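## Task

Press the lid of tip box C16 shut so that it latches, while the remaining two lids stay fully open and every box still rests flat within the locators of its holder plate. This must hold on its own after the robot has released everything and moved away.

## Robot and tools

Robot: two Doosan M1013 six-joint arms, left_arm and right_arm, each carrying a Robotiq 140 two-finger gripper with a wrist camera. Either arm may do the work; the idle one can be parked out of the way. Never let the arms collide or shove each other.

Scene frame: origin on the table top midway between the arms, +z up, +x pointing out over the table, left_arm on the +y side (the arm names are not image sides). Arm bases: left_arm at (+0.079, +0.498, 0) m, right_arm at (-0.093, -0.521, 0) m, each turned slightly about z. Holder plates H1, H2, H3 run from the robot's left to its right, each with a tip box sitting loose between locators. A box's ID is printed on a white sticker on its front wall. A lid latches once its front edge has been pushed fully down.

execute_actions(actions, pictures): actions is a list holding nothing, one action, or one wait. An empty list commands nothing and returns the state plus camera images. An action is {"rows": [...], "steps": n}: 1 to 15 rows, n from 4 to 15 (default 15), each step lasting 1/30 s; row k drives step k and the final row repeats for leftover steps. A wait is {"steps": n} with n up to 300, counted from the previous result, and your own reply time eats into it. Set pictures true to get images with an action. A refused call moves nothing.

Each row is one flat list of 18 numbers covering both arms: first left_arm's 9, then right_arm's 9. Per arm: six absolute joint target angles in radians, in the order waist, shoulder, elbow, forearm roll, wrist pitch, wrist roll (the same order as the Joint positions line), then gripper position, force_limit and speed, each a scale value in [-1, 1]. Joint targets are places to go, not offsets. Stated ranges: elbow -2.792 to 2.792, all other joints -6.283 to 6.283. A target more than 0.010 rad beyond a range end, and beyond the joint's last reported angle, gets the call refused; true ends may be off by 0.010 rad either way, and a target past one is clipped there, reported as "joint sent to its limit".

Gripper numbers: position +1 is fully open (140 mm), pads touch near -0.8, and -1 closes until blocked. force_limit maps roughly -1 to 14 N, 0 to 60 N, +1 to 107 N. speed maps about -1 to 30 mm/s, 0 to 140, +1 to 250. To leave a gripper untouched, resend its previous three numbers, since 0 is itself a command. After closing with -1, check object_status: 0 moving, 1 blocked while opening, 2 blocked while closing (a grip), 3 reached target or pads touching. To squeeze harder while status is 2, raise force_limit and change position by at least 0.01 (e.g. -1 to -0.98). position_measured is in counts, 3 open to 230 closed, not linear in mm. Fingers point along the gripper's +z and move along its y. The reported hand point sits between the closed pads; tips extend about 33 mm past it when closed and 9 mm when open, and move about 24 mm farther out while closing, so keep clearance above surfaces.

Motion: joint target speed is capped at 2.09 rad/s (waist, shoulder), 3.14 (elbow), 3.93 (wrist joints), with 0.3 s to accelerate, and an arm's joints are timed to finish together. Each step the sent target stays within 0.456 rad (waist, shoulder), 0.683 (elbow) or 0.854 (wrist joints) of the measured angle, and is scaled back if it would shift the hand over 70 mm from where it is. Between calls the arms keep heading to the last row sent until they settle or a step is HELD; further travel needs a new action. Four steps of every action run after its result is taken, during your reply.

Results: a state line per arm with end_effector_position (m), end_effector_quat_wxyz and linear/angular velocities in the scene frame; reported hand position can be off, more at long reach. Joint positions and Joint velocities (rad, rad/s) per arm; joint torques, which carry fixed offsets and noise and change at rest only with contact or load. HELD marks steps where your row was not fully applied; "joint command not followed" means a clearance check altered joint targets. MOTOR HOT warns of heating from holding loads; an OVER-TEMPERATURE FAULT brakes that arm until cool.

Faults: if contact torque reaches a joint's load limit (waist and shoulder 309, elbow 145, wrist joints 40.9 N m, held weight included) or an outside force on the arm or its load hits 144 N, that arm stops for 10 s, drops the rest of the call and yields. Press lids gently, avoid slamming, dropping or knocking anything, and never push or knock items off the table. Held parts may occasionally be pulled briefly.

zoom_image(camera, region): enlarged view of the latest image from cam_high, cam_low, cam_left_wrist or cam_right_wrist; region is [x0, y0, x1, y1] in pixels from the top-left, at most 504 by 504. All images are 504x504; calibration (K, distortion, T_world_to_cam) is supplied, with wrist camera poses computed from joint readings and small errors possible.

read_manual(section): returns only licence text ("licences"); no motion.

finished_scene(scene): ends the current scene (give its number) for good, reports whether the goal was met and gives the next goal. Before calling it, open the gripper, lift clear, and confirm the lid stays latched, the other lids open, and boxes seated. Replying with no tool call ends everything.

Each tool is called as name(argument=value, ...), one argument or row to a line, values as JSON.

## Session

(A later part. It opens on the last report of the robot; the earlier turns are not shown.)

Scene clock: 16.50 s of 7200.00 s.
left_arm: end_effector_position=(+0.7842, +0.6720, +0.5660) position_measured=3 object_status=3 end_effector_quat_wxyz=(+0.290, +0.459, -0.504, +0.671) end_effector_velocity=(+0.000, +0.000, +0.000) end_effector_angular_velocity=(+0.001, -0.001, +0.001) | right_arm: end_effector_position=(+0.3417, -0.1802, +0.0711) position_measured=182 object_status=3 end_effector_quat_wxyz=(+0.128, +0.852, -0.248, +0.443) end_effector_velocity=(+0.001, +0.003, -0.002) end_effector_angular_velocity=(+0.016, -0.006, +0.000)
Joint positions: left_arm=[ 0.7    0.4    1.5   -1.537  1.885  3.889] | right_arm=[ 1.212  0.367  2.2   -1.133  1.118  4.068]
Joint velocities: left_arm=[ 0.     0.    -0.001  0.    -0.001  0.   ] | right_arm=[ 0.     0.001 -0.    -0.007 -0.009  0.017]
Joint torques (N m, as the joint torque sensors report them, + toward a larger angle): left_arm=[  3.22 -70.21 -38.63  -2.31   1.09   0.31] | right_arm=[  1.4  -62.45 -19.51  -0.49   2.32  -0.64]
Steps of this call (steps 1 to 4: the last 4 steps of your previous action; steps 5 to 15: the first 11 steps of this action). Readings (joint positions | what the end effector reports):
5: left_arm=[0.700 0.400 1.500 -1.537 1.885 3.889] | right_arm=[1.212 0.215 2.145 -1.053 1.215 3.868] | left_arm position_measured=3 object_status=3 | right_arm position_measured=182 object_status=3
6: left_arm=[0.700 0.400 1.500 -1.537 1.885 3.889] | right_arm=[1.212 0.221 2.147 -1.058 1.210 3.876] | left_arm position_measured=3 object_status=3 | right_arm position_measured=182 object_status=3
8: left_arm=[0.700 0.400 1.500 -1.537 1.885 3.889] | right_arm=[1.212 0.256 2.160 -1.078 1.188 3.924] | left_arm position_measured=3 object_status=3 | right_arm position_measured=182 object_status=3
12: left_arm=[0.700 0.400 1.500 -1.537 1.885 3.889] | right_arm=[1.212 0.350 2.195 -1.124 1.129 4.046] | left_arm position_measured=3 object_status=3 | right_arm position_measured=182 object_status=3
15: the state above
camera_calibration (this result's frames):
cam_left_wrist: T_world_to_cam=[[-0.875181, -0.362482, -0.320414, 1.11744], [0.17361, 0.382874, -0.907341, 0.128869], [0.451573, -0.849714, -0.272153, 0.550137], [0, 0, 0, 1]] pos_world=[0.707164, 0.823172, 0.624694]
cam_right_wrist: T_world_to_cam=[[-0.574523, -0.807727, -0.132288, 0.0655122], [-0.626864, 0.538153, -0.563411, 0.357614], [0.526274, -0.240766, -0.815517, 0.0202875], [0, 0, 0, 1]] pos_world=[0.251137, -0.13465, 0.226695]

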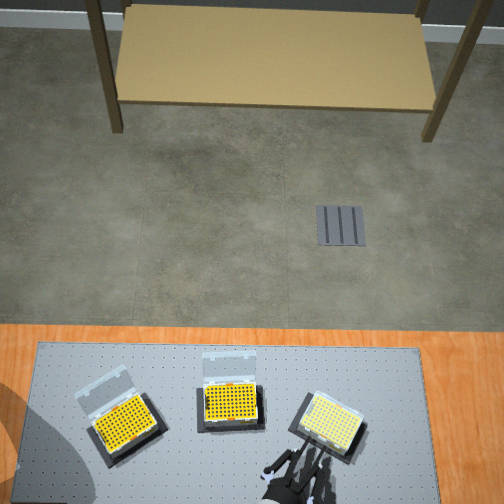

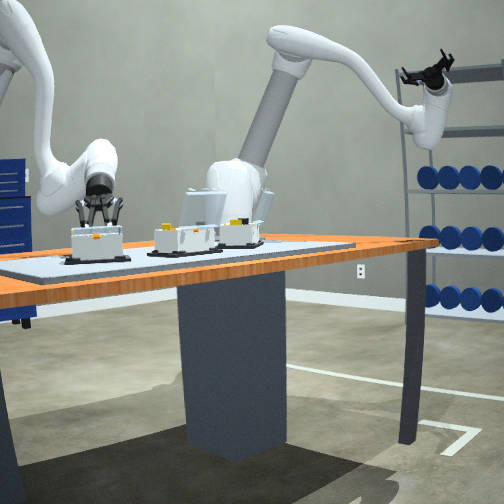

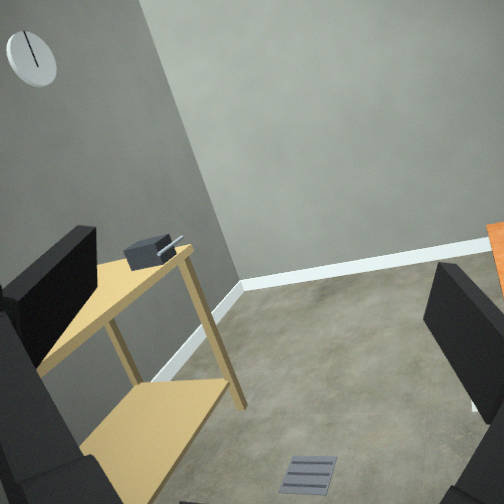

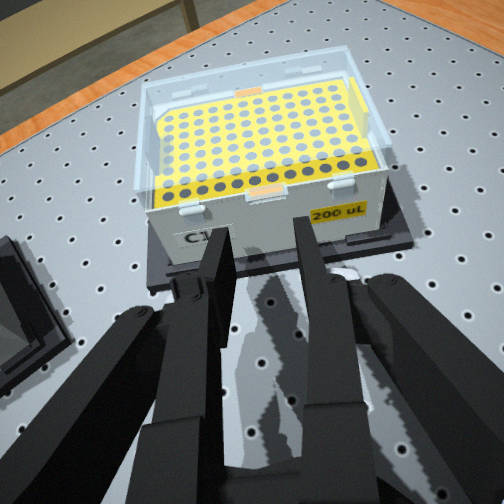

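execute_actions(
  actions=[
    {"rows":[[0.7,0.4,1.5,-1.537,1.885,3.889,1,0,0,1.212,0.355,2.197,-1.127,1.126,4.053,-0.42,-1,0.5],[0.7,0.4,1.5,-1.537,1.885,3.889,1,0,0,1.212,0.355,2.197,-1.127,1.126,4.053,-0.42,-1,0.5],[0.7,0.4,1.5,-1.537,1.885,3.889,1,0,0,1.212,0.355,2.197,-1.127,1.126,4.053,-0.42,-1,0.5],[0.7,0.4,1.5,-1.537,1.885,3.889,1,0,0,1.212,0.355,2.197,-1.127,1.126,4.053,-0.42,-1,0.5],[0.7,0.4,1.5,-1.537,1.885,3.889,1,0,0,1.185,0.352,2.201,-1.146,1.111,4.048,-0.42,-1,0.5],[0.7,0.4,1.5,-1.537,1.885,3.889,1,0,0,1.185,0.352,2.201,-1.146,1.111,4.048,-0.42,-1,0.5],[0.7,0.4,1.5,-1.537,1.885,3.889,1,0,0,1.157,0.349,2.2047,-1.166,1.096,4.042,-0.42,-1,0.5]]},
  ],
  pictures=true,
)

zoom_image(
  camera="cam_right_wrist",
  region=[120, 60, 420, 300],
)

Scene clock: 27.30 s of 7200.00 s.
left_arm: end_effector_position=(+0.7842, +0.6720, +0.5660) position_measured=3 object_status=3 end_effector_quat_wxyz=(+0.290, +0.459, -0.504, +0.671) end_effector_velocity=(+0.000, -0.000, +0.000) end_effector_angular_velocity=(+0.000, +0.001, +0.000) | right_arm: end_effector_position=(+0.3575, -0.1889, +0.0793) position_measured=182 object_status=3 end_effector_quat_wxyz=(+0.127, +0.852, -0.248, +0.443) end_effector_velocity=(+0.000, +0.000, +0.000) end_effector_angular_velocity=(+0.001, -0.000, +0.000)
Joint positions: left_arm=[ 0.7    0.4    1.5   -1.537  1.885  3.889] | right_arm=[ 1.177  0.35   2.201 -1.152  1.105  4.046]
Joint velocities: left_arm=[-0.001 -0.001  0.001  0.    -0.001 -0.001] | right_arm=[ 0.     0.    -0.001  0.    -0.    -0.   ]
Joint torques (N m, as the joint torque sensors report them, + toward a larger angle): left_arm=[  3.94 -71.95 -39.85  -2.08   0.91   0.26] | right_arm=[-11.44 -48.76 -18.81  -2.24   0.97  -0.42]
FORCE FAULT: contact force on the right arm reached its limit, and that arm stopped for 10 seconds. The contact can be on any part of that arm, not only on its tool. That arm's remaining commands of this call were not run. That arm holds still and accepts commands again. Move the arm away from the contact; if what it grips holds it there, let go first. Pushing or pulling that hard again can fault the arm again.
Kept back: nothing.
The stop of the right arm began at step 24 of this call (marked STOPPED below). From that step on that arm followed nothing that you had sent. 6 of its steps, steps kept back included, did not run and will not run. The other arm was sent all steps of this action in this call, none kept back. Nothing is kept back now, and the robot has no last target.
Steps of this call (steps 1 to 4: the last 4 steps of your previous action; steps 5 to 14: the robot went on to your last target; steps 15 to 25: the first 11 steps of this action; steps 26 to 29: the last 4 steps of this action, not kept back; steps 30 to 324: the stop continued). Readings (joint positions | what the end effector reports):
15: left_arm=[0.700 0.400 1.500 -1.537 1.885 3.889] | right_arm=[1.212 0.366 2.200 -1.133 1.118 4.068] | left_arm position_measured=3 object_status=3 | right_arm position_measured=182 object_status=3
16: left_arm=[0.700 0.400 1.500 -1.537 1.885 3.889] | right_arm=[1.212 0.362 2.199 -1.131 1.121 4.063] | left_arm position_measured=3 object_status=3 | right_arm position_measured=182 object_status=3
18: left_arm=[0.700 0.400 1.500 -1.537 1.885 3.889] | right_arm=[1.212 0.356 2.197 -1.128 1.125 4.055] | left_arm position_measured=3 object_status=3 | right_arm position_measured=182 object_status=3
22: left_arm=[0.700 0.400 1.500 -1.537 1.885 3.889] | right_arm=[1.182 0.352 2.201 -1.149 1.109 4.047] | left_arm position_measured=3 object_status=3 | right_arm position_measured=182 object_status=3
24: left_arm=[0.700 0.400 1.500 -1.537 1.885 3.889] | right_arm=[1.175 0.350 2.201 -1.153 1.105 4.046] | left_arm position_measured=3 object_status=3 | right_arm position_measured=182 object_status=3 STOPPED (the right arm)
324: the state above
camera_calibration (this result's frames):
cam_left_wrist: T_world_to_cam=[[-0.875181, -0.362482, -0.320415, 1.11744], [0.17361, 0.382874, -0.907341, 0.128868], [0.451573, -0.849714, -0.272153, 0.550137], [0, 0, 0, 1]] pos_world=[0.707164, 0.823171, 0.624694]
cam_right_wrist: T_world_to_cam=[[-0.573514, -0.808035, -0.134766, 0.0684463], [-0.627133, 0.538912, -0.562387, 0.377], [0.527055, -0.23802, -0.815818, 0.0168253], [0, 0, 0, 1]] pos_world=[0.266816, -0.143858, 0.234971]

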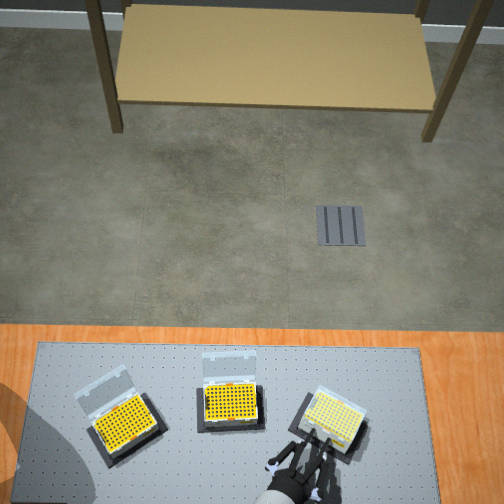

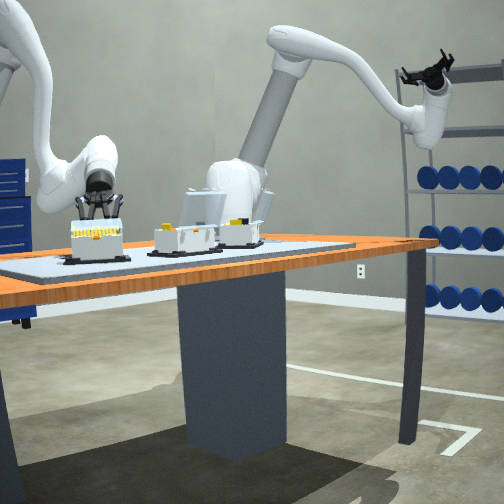

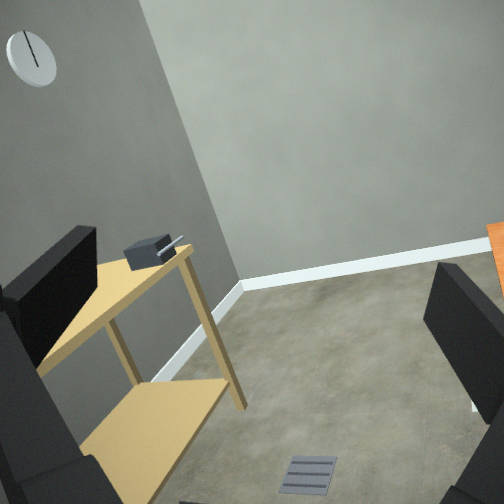

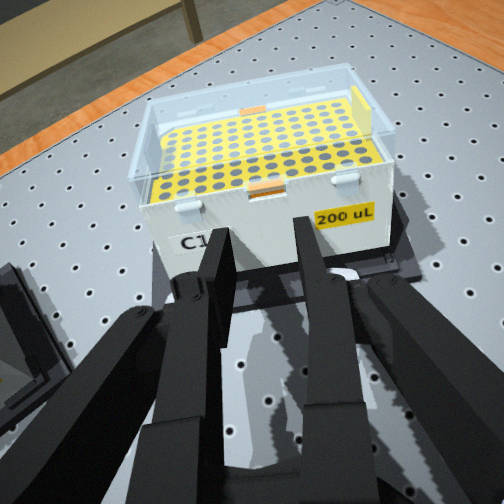

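Region (120, 60, 420, 300) of cam_right_wrist's 504x504 image, scaled by 1.680, with more detail than that image has; it fills the top 403 rows of this view, and the rest is white.

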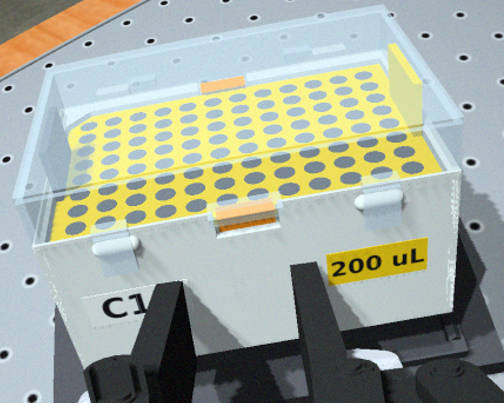

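execute_actions(
  actions=[
    {"rows":[[0.7,0.4,1.5,-1.537,1.885,3.889,1,0,0,1.212,0.355,2.197,-1.127,1.126,4.053,-0.42,-1,0.5]]},
  ],
  pictures=true,
)

zoom_image(
  camera="cam_right_wrist",
  region=[120, 40, 420, 280],
)

Scene clock: 27.87 s of 7200.00 s.
left_arm: end_effector_position=(+0.7842, +0.6720, +0.5660) position_measured=3 object_status=3 end_effector_quat_wxyz=(+0.290, +0.459, -0.504, +0.671) end_effector_velocity=(+0.001, +0.000, +0.000) end_effector_angular_velocity=(+0.001, +0.000, +0.003) | right_arm: end_effector_position=(+0.3420, -0.1802, +0.0786) position_measured=182 object_status=3 end_effector_quat_wxyz=(+0.129, +0.852, -0.247, +0.444) end_effector_velocity=(-0.000, -0.000, +0.000) end_effector_angular_velocity=(+0.000, -0.001, -0.002)
Joint positions: left_arm=[ 0.7    0.4    1.5   -1.537  1.885  3.889] | right_arm=[ 1.212  0.355  2.197 -1.127  1.126  4.053]
Joint velocities: left_arm=[ 0.    -0.001 -0.     0.    -0.003 -0.   ] | right_arm=[ 0.     0.    -0.     0.001  0.001  0.002]
Joint torques (N m, as the joint torque sensors report them, + toward a larger angle): left_arm=[  2.04 -71.69 -38.76  -2.41   1.29  -0.02] | right_arm=[  0.09 -56.49 -18.87  -0.32   1.98  -0.31]
Steps of this call (steps 1 to 6: nothing new was sent; steps 7 to 17: the first 11 steps of this action). Readings (joint positions | what the end effector reports):
7: left_arm=[0.700 0.400 1.500 -1.537 1.885 3.889] | right_arm=[1.178 0.350 2.201 -1.152 1.106 4.046] | left_arm position_measured=3 object_status=3 | right_arm position_measured=182 object_status=3
8: left_arm=[0.700 0.400 1.500 -1.537 1.885 3.889] | right_arm=[1.184 0.351 2.201 -1.147 1.109 4.047] | left_arm position_measured=3 object_status=3 | right_arm position_measured=182 object_status=3
10: left_arm=[0.700 0.400 1.500 -1.537 1.885 3.889] | right_arm=[1.206 0.354 2.198 -1.132 1.122 4.051] | left_arm position_measured=3 object_status=3 | right_arm position_measured=182 object_status=3
14: left_arm=[0.700 0.400 1.500 -1.537 1.885 3.889] | right_arm=[1.212 0.355 2.197 -1.127 1.126 4.053] | left_arm position_measured=3 object_status=3 | right_arm position_measured=182 object_status=3
17: the state above
camera_calibration (this result's frames):
cam_left_wrist: T_world_to_cam=[[-0.875181, -0.362482, -0.320414, 1.11744], [0.17361, 0.382874, -0.907341, 0.128869], [0.451573, -0.849714, -0.272153, 0.550137], [0, 0, 0, 1]] pos_world=[0.707164, 0.823171, 0.624694]
cam_right_wrist: T_world_to_cam=[[-0.574226, -0.808036, -0.131693, 0.0664523], [-0.626518, 0.537258, -0.564649, 0.361931], [0.52701, -0.241728, -0.814757, 0.02579], [0, 0, 0, 1]] pos_world=[0.251324, -0.13452, 0.234128]

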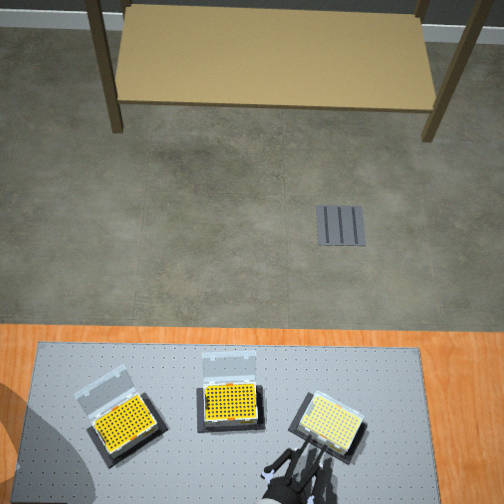

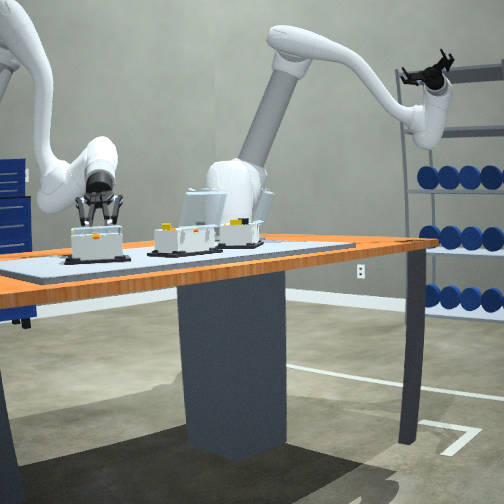

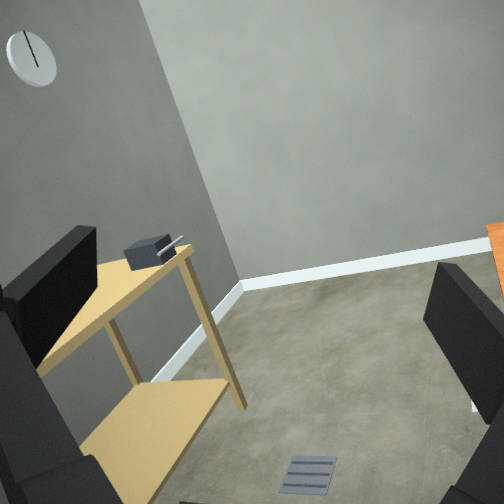

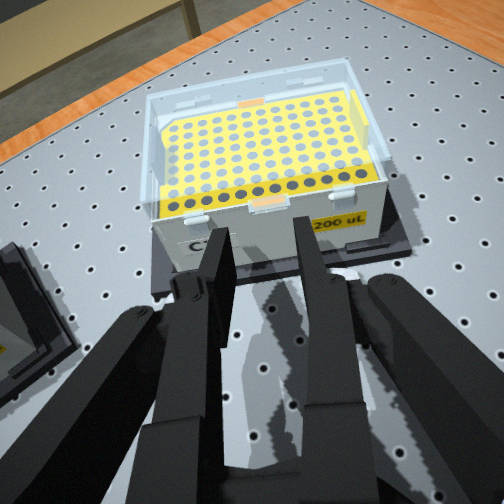

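Region (120, 40, 420, 280) of cam_right_wrist's 504x504 image, scaled by 1.680, with more detail than that image has; it fills the top 403 rows of this view, and the rest is white.

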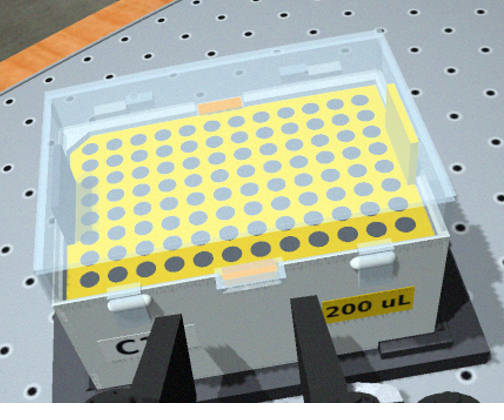

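execute_actions(
  actions=[
    {"rows":[[0.7,0.4,1.5,-1.537,1.885,3.889,1,0,0,1.212,0.355,2.197,-1.127,1.126,4.053,1,0,0.5]]},
  ],
)

execute_actions(
  actions=[
    {"rows":[[0.7,0.4,1.5,-1.537,1.885,3.889,1,0,0,1.172,0.377,2.206,-1.172,1.095,4.077,1,0,0.5],[0.7,0.4,1.5,-1.537,1.885,3.889,1,0,0,1.172,0.377,2.206,-1.172,1.095,4.077,1,0,0.5],[0.7,0.4,1.5,-1.537,1.885,3.889,1,0,0,1.172,0.377,2.206,-1.172,1.095,4.077,1,0,0.5],[0.7,0.4,1.5,-1.537,1.885,3.889,1,0,0,1.132,0.399,2.215,-1.218,1.064,4.101,1,0,0.5],[0.7,0.4,1.5,-1.537,1.885,3.889,1,0,0,1.132,0.399,2.215,-1.218,1.064,4.101,1,0,0.5],[0.7,0.4,1.5,-1.537,1.885,3.889,1,0,0,1.132,0.399,2.215,-1.218,1.064,4.101,1,0,0.5],[0.7,0.4,1.5,-1.537,1.885,3.889,1,0,0,1.092,0.4204,2.2247,-1.263,1.033,4.125,1,0,0.5]]},
  ],
  pictures=true,
)

zoom_image(
  camera="cam_low",
  region=[30, 170, 170, 280],
)

Scene clock: 29.07 s of 7200.00 s.
left_arm: end_effector_position=(+0.7842, +0.6720, +0.5660) position_measured=3 object_status=3 end_effector_quat_wxyz=(+0.290, +0.459, -0.504, +0.671) end_effector_velocity=(-0.001, -0.000, -0.000) end_effector_angular_velocity=(-0.001, +0.001, -0.001) | right_arm: end_effector_position=(+0.3420, -0.1802, +0.0786) position_measured=79 object_status=0 end_effector_quat_wxyz=(+0.129, +0.852, -0.247, +0.444) end_effector_velocity=(-0.000, +0.000, -0.000) end_effector_angular_velocity=(-0.000, +0.001, +0.001)
Joint positions: left_arm=[ 0.7    0.4    1.5   -1.537  1.885  3.889] | right_arm=[ 1.212  0.355  2.197 -1.127  1.126  4.053]
Joint velocities: left_arm=[ 0.    -0.     0.001  0.     0.001 -0.001] | right_arm=[ 0.    -0.     0.     0.    -0.001 -0.001]
Joint torques (N m, as the joint torque sensors report them, + toward a larger angle): left_arm=[  0.69 -75.08 -38.7   -1.85   1.38   0.16] | right_arm=[ -1.03 -56.23 -19.17  -0.26   2.01  -0.37]
Steps of this call (steps 1 to 4: the last 4 steps of your previous action; steps 5 to 15: the robot went on to your last target; steps 16 to 25: nothing new was sent; steps 26 to 36: the first 11 steps of this action). Readings (joint positions | what the end effector reports):
26: left_arm=[0.700 0.400 1.500 -1.537 1.885 3.889] | right_arm=[1.212 0.355 2.197 -1.127 1.126 4.053] | left_arm position_measured=3 object_status=3 | right_arm position_measured=182 object_status=0
27: left_arm=[0.700 0.400 1.500 -1.537 1.885 3.889] | right_arm=[1.212 0.355 2.197 -1.127 1.126 4.053] | left_arm position_measured=3 object_status=3 | right_arm position_measured=174 object_status=0
29: left_arm=[0.700 0.400 1.500 -1.537 1.885 3.889] | right_arm=[1.212 0.355 2.197 -1.127 1.126 4.053] | left_arm position_measured=3 object_status=3 | right_arm position_measured=153 object_status=0
33: left_arm=[0.700 0.400 1.500 -1.537 1.885 3.889] | right_arm=[1.212 0.355 2.197 -1.127 1.126 4.053] | left_arm position_measured=3 object_status=3 | right_arm position_measured=110 object_status=0
36: the state above

Scene clock: 29.57 s of 7200.00 s.
left_arm: end_effector_position=(+0.7842, +0.6720, +0.5660) position_measured=3 object_status=3 end_effector_quat_wxyz=(+0.290, +0.459, -0.504, +0.671) end_effector_velocity=(+0.000, +0.000, -0.001) end_effector_angular_velocity=(-0.003, +0.002, -0.001) | right_arm: end_effector_position=(+0.3939, -0.2133, +0.0370) position_measured=3 object_status=3 end_effector_quat_wxyz=(+0.129, +0.852, -0.247, +0.443) end_effector_velocity=(+0.041, -0.024, -0.019) end_effector_angular_velocity=(+0.003, -0.016, -0.003)
Joint positions: left_arm=[ 0.7    0.4    1.5   -1.537  1.885  3.889] | right_arm=[ 1.094  0.419  2.224 -1.261  1.035  4.124]
Joint velocities: left_arm=[-0.     0.002  0.001 -0.001  0.001 -0.001] | right_arm=[-0.087  0.038  0.008 -0.107 -0.046  0.053]
Joint torques (N m, as the joint torque sensors report them, + toward a larger angle): left_arm=[  2.62 -71.39 -39.25  -1.73   1.22   0.5 ] | right_arm=[  8.91 -67.04 -14.14   2.41  -1.26  -0.27]
Steps of this call (steps 1 to 4: the last 4 steps of your previous action; steps 5 to 15: the first 11 steps of this action). Readings (joint positions | what the end effector reports):
5: left_arm=[0.700 0.400 1.500 -1.537 1.885 3.889] | right_arm=[1.211 0.355 2.197 -1.127 1.126 4.053] | left_arm position_measured=3 object_status=3 | right_arm position_measured=26 object_status=0
6: left_arm=[0.700 0.400 1.500 -1.537 1.885 3.889] | right_arm=[1.205 0.359 2.198 -1.134 1.121 4.057] | left_arm position_measured=3 object_status=3 | right_arm position_measured=16 object_status=0
8: left_arm=[0.700 0.400 1.500 -1.537 1.885 3.889] | right_arm=[1.180 0.373 2.204 -1.163 1.101 4.072] | left_arm position_measured=3 object_status=3 | right_arm position_measured=3 object_status=0
12: left_arm=[0.700 0.400 1.500 -1.537 1.885 3.889] | right_arm=[1.125 0.403 2.217 -1.226 1.058 4.105] | left_arm position_measured=3 object_status=3 | right_arm position_measured=3 object_status=0
15: the state above
camera_calibration (this result's frames):
cam_left_wrist: T_world_to_cam=[[-0.875181, -0.362482, -0.320415, 1.11744], [0.17361, 0.382874, -0.907341, 0.128868], [0.451573, -0.849714, -0.272153, 0.550137], [0, 0, 0, 1]] pos_world=[0.707164, 0.823171, 0.624694]
cam_right_wrist: T_world_to_cam=[[-0.574607, -0.807769, -0.131667, 0.0642219], [-0.626605, 0.537692, -0.56414, 0.388765], [0.526491, -0.241656, -0.815113, -0.043199], [0, 0, 0, 1]] pos_world=[0.303248, -0.167598, 0.192561]

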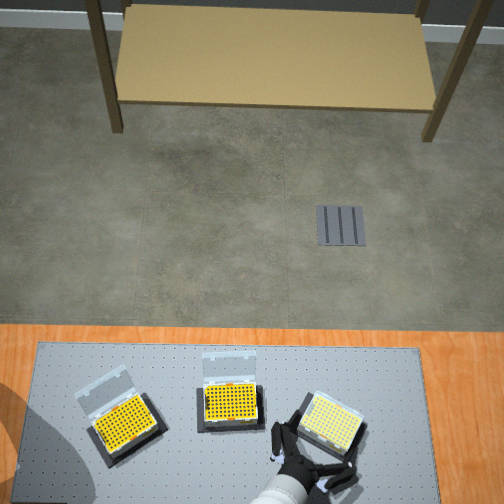

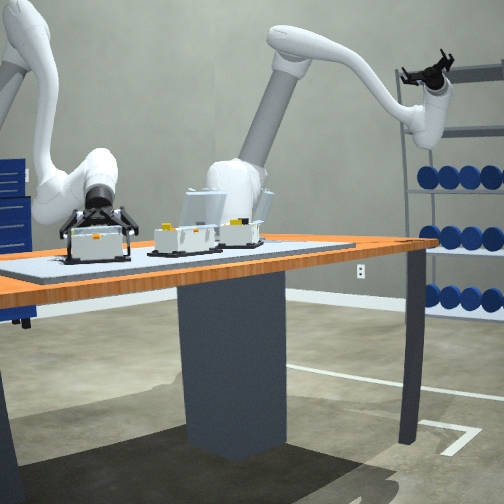

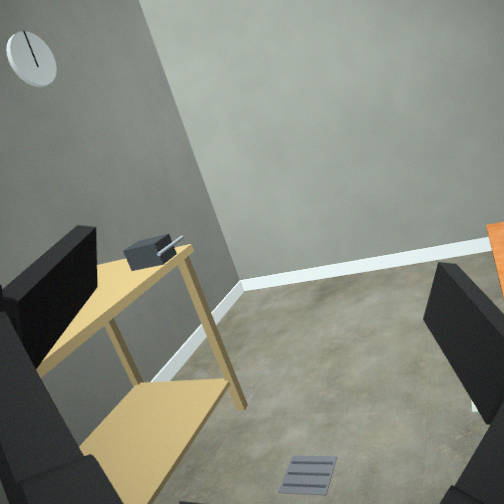

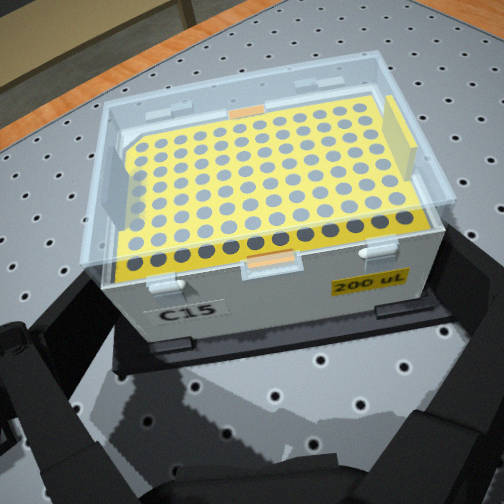

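Region (30, 170, 170, 280) of cam_low's 504x504 image, scaled by 3.600, with more detail than that image has; it fills the top 396 rows of this view, and the rest is white.

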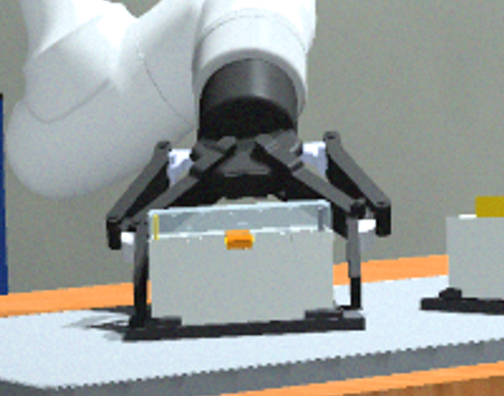

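execute_actions(
  actions=[
    {"rows":[[0.7,0.4,1.5,-1.537,1.885,3.889,1,0,0,1.092,0.411,2.222,-1.258,1.039,4.113,1,0,0.5],[0.7,0.4,1.5,-1.537,1.885,3.889,1,0,0,1.092,0.411,2.222,-1.258,1.039,4.113,1,0,0.5],[0.7,0.4,1.5,-1.537,1.885,3.889,1,0,0,1.092,0.411,2.222,-1.258,1.039,4.113,1,0,0.5],[0.7,0.4,1.5,-1.537,1.885,3.889,1,0,0,1.092,0.411,2.222,-1.258,1.039,4.113,1,0,0.5],[0.7,0.4,1.5,-1.537,1.885,3.889,1,0,0,1.092,0.411,2.222,-1.258,1.039,4.113,-1,-0.5,-0.3]]},
  ],
)

execute_actions(
  actions=[
    {"steps":10},
  ],
  pictures=true,
)

zoom_image(
  camera="cam_low",
  region=[30, 170, 170, 280],
)

Scene clock: 30.17 s of 7200.00 s.
left_arm: end_effector_position=(+0.7842, +0.6720, +0.5660) position_measured=3 object_status=3 end_effector_quat_wxyz=(+0.290, +0.459, -0.504, +0.671) end_effector_velocity=(+0.000, +0.000, +0.000) end_effector_angular_velocity=(+0.000, +0.001, +0.002) | right_arm: end_effector_position=(+0.3948, -0.2148, +0.0422) position_measured=34 object_status=0 end_effector_quat_wxyz=(+0.130, +0.851, -0.248, +0.444) end_effector_velocity=(+0.000, +0.001, +0.001) end_effector_angular_velocity=(+0.002, -0.002, -0.001)
Joint positions: left_arm=[ 0.7    0.4    1.5   -1.537  1.885  3.889] | right_arm=[ 1.092  0.411  2.223 -1.256  1.04   4.113]
Joint velocities: left_arm=[ 0.    -0.001  0.    -0.    -0.001 -0.001] | right_arm=[ 0.    -0.001 -0.001  0.     0.001  0.001]
Joint torques (N m, as the joint torque sensors report them, + toward a larger angle): left_arm=[  1.52 -74.54 -38.4   -1.7    0.97   0.27] | right_arm=[  7.74 -53.3  -65.52 -19.12 -15.55   0.11]
Steps of this call (steps 1 to 4: the last 4 steps of your previous action; steps 5 to 7: the robot went on to your last target; steps 8 to 18: the first 11 steps of this action). Readings (joint positions | what the end effector reports):
8: left_arm=[0.700 0.400 1.500 -1.537 1.885 3.889] | right_arm=[1.092 0.420 2.225 -1.263 1.033 4.124] | left_arm position_measured=3 object_status=3 | right_arm position_measured=3 object_status=3
9: left_arm=[0.700 0.400 1.500 -1.537 1.885 3.889] | right_arm=[1.092 0.416 2.224 -1.261 1.034 4.120] | left_arm position_measured=3 object_status=3 | right_arm position_measured=3 object_status=3
11: left_arm=[0.700 0.400 1.500 -1.537 1.885 3.889] | right_arm=[1.092 0.412 2.223 -1.259 1.038 4.115] | left_arm position_measured=3 object_status=3 | right_arm position_measured=3 object_status=3
15: left_arm=[0.700 0.400 1.500 -1.537 1.885 3.889] | right_arm=[1.092 0.411 2.222 -1.258 1.039 4.113] | left_arm position_measured=3 object_status=3 | right_arm position_measured=19 object_status=0
18: the state above

Scene clock: 30.50 s of 7200.00 s.
left_arm: end_effector_position=(+0.7842, +0.6720, +0.5660) position_measured=3 object_status=3 end_effector_quat_wxyz=(+0.290, +0.459, -0.504, +0.671) end_effector_velocity=(-0.000, -0.000, -0.000) end_effector_angular_velocity=(+0.000, +0.001, +0.000) | right_arm: end_effector_position=(+0.3953, -0.2139, +0.0423) position_measured=34 object_status=2 end_effector_quat_wxyz=(+0.129, +0.851, -0.248, +0.444) end_effector_velocity=(+0.001, +0.001, +0.000) end_effector_angular_velocity=(+0.001, -0.001, +0.002)
Joint positions: left_arm=[ 0.7    0.4    1.5   -1.537  1.885  3.889] | right_arm=[ 1.092  0.411  2.222 -1.258  1.039  4.113]
Joint velocities: left_arm=[-0.    -0.     0.001  0.001 -0.     0.   ] | right_arm=[ 0.     0.    -0.001 -0.002 -0.001 -0.   ]
Joint torques (N m, as the joint torque sensors report them, + toward a larger angle): left_arm=[  1.41 -75.29 -37.87  -1.86   1.14   0.38] | right_arm=[ 13.55 -55.04 -84.79 -26.45 -21.61   0.23]
Kept back: nothing.
Steps of this call (steps 1 to 4: the last 4 steps of your previous action; steps 5 to 10: the robot went on to your last target). Readings (joint positions | what the end effector reports):
1: left_arm=[0.700 0.400 1.500 -1.537 1.885 3.889] | right_arm=[1.092 0.411 2.223 -1.256 1.040 4.113] | left_arm position_measured=3 object_status=3 | right_arm position_measured=34 object_status=0
2: left_arm=[0.700 0.400 1.500 -1.537 1.885 3.889] | right_arm=[1.092 0.411 2.223 -1.257 1.040 4.113] | left_arm position_measured=3 object_status=3 | right_arm position_measured=34 object_status=0
4: left_arm=[0.700 0.400 1.500 -1.537 1.885 3.889] | right_arm=[1.092 0.411 2.222 -1.257 1.040 4.113] | left_arm position_measured=3 object_status=3 | right_arm position_measured=34 object_status=0
8: left_arm=[0.700 0.400 1.500 -1.537 1.885 3.889] | right_arm=[1.092 0.411 2.222 -1.258 1.039 4.113] | left_arm position_measured=3 object_status=3 | right_arm position_measured=34 object_status=2
10: the state above
camera_calibration (this result's frames):
cam_left_wrist: T_world_to_cam=[[-0.875181, -0.362482, -0.320415, 1.11744], [0.17361, 0.382874, -0.907341, 0.128868], [0.451573, -0.849714, -0.272153, 0.550137], [0, 0, 0, 1]] pos_world=[0.707164, 0.823171, 0.624694]
cam_right_wrist: T_world_to_cam=[[-0.574814, -0.807545, -0.132137, 0.0654286], [-0.625319, 0.537653, -0.565601, 0.39257], [0.527792, -0.242488, -0.814024, -0.0405428], [0, 0, 0, 1]] pos_world=[0.304489, -0.168061, 0.197681]

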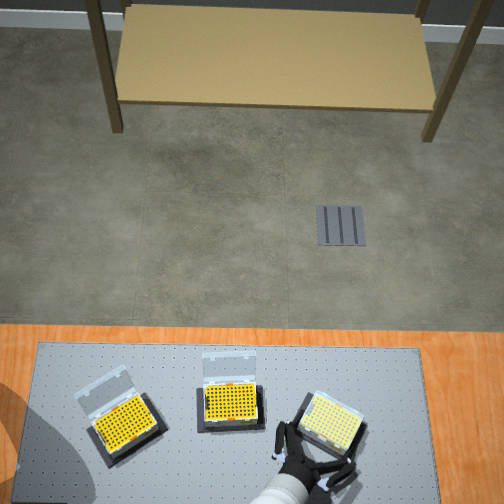

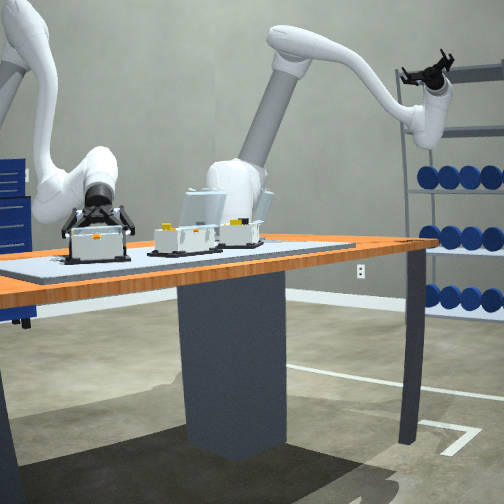

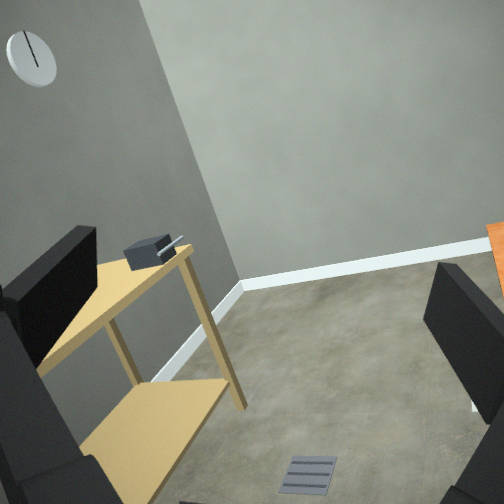

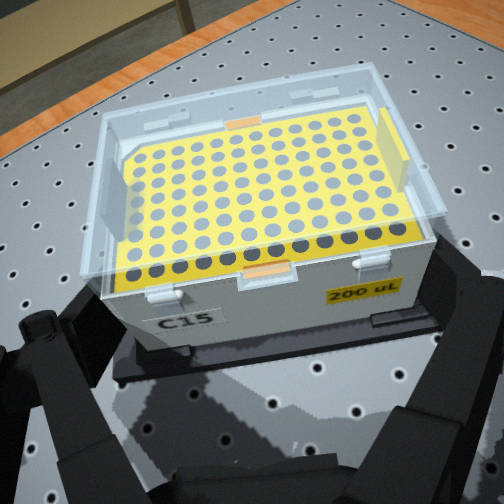

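Region (30, 170, 170, 280) of cam_low's 504x504 image, scaled by 3.600, with more detail than that image has; it fills the top 396 rows of this view, and the rest is white.

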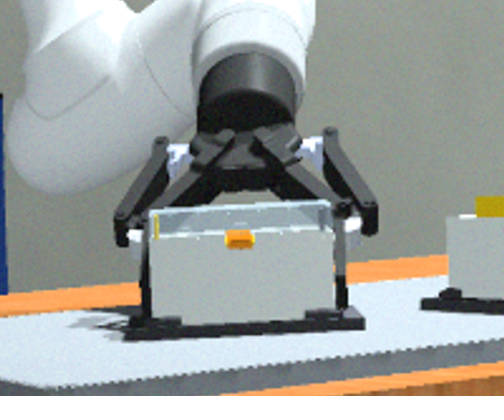

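execute_actions(
  actions=[
    {"rows":[[0.7,0.4,1.5,-1.537,1.885,3.889,1,0,0,1.092,0.4075,2.229,-1.261,1.038,4.113,-0.98,-0.5,-0.3]],"steps":12},
  ],
)

Scene clock: 32.67 s of 7200.00 s.
left_arm: end_effector_position=(+0.7842, +0.6720, +0.5660) position_measured=3 object_status=3 end_effector_quat_wxyz=(+0.290, +0.459, -0.504, +0.671) end_effector_velocity=(-0.000, +0.000, +0.001) end_effector_angular_velocity=(+0.000, -0.000, +0.001) | right_arm: end_effector_position=(+0.3937, -0.2162, +0.0425) position_measured=40 object_status=0 end_effector_quat_wxyz=(+0.129, +0.852, -0.245, +0.444) end_effector_velocity=(-0.000, -0.002, +0.001) end_effector_angular_velocity=(-0.005, -0.002, -0.002)
Joint positions: left_arm=[ 0.7    0.4    1.5   -1.537  1.885  3.889] | right_arm=[ 1.092  0.407  2.229 -1.261  1.037  4.113]
Joint velocities: left_arm=[ 0.    -0.001 -0.    -0.    -0.001 -0.001] | right_arm=[-0.    -0.     0.002 -0.     0.005 -0.   ]
Joint torques (N m, as the joint torque sensors report them, + toward a larger angle): left_arm=[  3.12 -73.72 -38.62  -1.75   1.09  -0.07] | right_arm=[  1.71 -54.44 -55.68 -16.86 -10.87  -0.76]
Steps of this call (steps 1 to 15: the robot went on to your last target; steps 16 to 57: nothing new was sent; steps 58 to 65: the first 8 steps of this action). Readings (joint positions | what the end effector reports):
58: left_arm=[0.700 0.400 1.500 -1.537 1.885 3.889] | right_arm=[1.092 0.411 2.223 -1.258 1.039 4.113] | left_arm position_measured=3 object_status=3 | right_arm position_measured=34 object_status=0
59: left_arm=[0.700 0.400 1.500 -1.537 1.885 3.889] | right_arm=[1.092 0.409 2.225 -1.260 1.038 4.113] | left_arm position_measured=3 object_status=3 | right_arm position_measured=34 object_status=0
61: left_arm=[0.700 0.400 1.500 -1.537 1.885 3.889] | right_arm=[1.092 0.408 2.228 -1.261 1.037 4.113] | left_arm position_measured=3 object_status=3 | right_arm position_measured=37 object_status=0
65: the state above

execute_actions(
  actions=[
    {"rows":[[0.7,0.4,1.5,-1.537,1.885,3.889,1,0,0,1.092,0.405,2.233,-1.262,1.037,4.113,-0.98,-0.5,-0.3]],"steps":12},
  ],
)

execute_actions(
  actions=[
    {"steps":6},
  ],
)

Scene clock: 33.07 s of 7200.00 s.
left_arm: end_effector_position=(+0.7842, +0.6720, +0.5660) position_measured=3 object_status=3 end_effector_quat_wxyz=(+0.290, +0.459, -0.504, +0.671) end_effector_velocity=(-0.000, -0.000, +0.000) end_effector_angular_velocity=(-0.002, -0.000, -0.002) | right_arm: end_effector_position=(+0.3926, -0.2180, +0.0427) position_measured=41 object_status=2 end_effector_quat_wxyz=(+0.129, +0.852, -0.244, +0.444) end_effector_velocity=(-0.002, -0.003, -0.001) end_effector_angular_velocity=(-0.001, +0.005, -0.005)
Joint positions: left_arm=[ 0.7    0.4    1.5   -1.537  1.885  3.889] | right_arm=[ 1.092  0.405  2.233 -1.263  1.037  4.113]
Joint velocities: left_arm=[-0.001  0.001  0.    -0.001  0.001 -0.   ] | right_arm=[-0.001 -0.     0.002  0.006 -0.    -0.002]
Joint torques (N m, as the joint torque sensors report them, + toward a larger angle): left_arm=[ -0.07 -73.93 -38.68  -2.09   1.21   0.05] | right_arm=[ -2.7  -56.59 -14.23  -0.34   2.91  -0.74]
Steps of this call (steps 1 to 4: the last 4 steps of your previous action; steps 5 to 12: the first 8 steps of this action). Readings (joint positions | what the end effector reports):
5: left_arm=[0.700 0.400 1.500 -1.537 1.885 3.889] | right_arm=[1.092 0.407 2.229 -1.261 1.038 4.113] | left_arm position_measured=3 object_status=3 | right_arm position_measured=40 object_status=2
6: left_arm=[0.700 0.400 1.500 -1.537 1.885 3.889] | right_arm=[1.092 0.406 2.231 -1.262 1.038 4.113] | left_arm position_measured=3 object_status=3 | right_arm position_measured=40 object_status=2
8: left_arm=[0.700 0.400 1.500 -1.537 1.885 3.889] | right_arm=[1.092 0.405 2.232 -1.263 1.037 4.113] | left_arm position_measured=3 object_status=3 | right_arm position_measured=41 object_status=2
12: the state above

Scene clock: 33.27 s of 7200.00 s.
left_arm: end_effector_position=(+0.7842, +0.6720, +0.5660) position_measured=3 object_status=3 end_effector_quat_wxyz=(+0.290, +0.459, -0.504, +0.671) end_effector_velocity=(+0.001, -0.000, -0.001) end_effector_angular_velocity=(+0.001, -0.000, +0.000) | right_arm: end_effector_position=(+0.3925, -0.2181, +0.0426) position_measured=41 object_status=2 end_effector_quat_wxyz=(+0.129, +0.852, -0.244, +0.444) end_effector_velocity=(-0.000, -0.000, -0.000) end_effector_angular_velocity=(+0.001, +0.001, -0.001)
Joint positions: left_arm=[ 0.7    0.4    1.5   -1.537  1.885  3.889] | right_arm=[ 1.092  0.405  2.233 -1.262  1.037  4.113]
Joint velocities: left_arm=[-0.001  0.001 -0.001  0.001 -0.001  0.001] | right_arm=[-0.     0.    -0.     0.001 -0.     0.   ]
Joint torques (N m, as the joint torque sensors report them, + toward a larger angle): left_arm=[  2.33 -72.38 -38.95  -1.84   1.29   0.66] | right_arm=[ -6.16 -53.96  -7.6    2.36   3.76  -0.44]
Kept back: nothing.
Steps of this call (steps 1 to 4: the last 4 steps of your previous action; steps 5 to 6: the robot went on to your last target). Readings (joint positions | what the end effector reports):
1: left_arm=[0.700 0.400 1.500 -1.537 1.885 3.889] | right_arm=[1.092 0.405 2.233 -1.263 1.037 4.113] | left_arm position_measured=3 object_status=3 | right_arm position_measured=41 object_status=2
2: left_arm=[0.700 0.400 1.500 -1.537 1.885 3.889] | right_arm=[1.092 0.405 2.233 -1.263 1.037 4.113] | left_arm position_measured=3 object_status=3 | right_arm position_measured=41 object_status=2
4: left_arm=[0.700 0.400 1.500 -1.537 1.885 3.889] | right_arm=[1.092 0.405 2.233 -1.262 1.037 4.113] | left_arm position_measured=3 object_status=3 | right_arm position_measured=41 object_status=2
6: the state above


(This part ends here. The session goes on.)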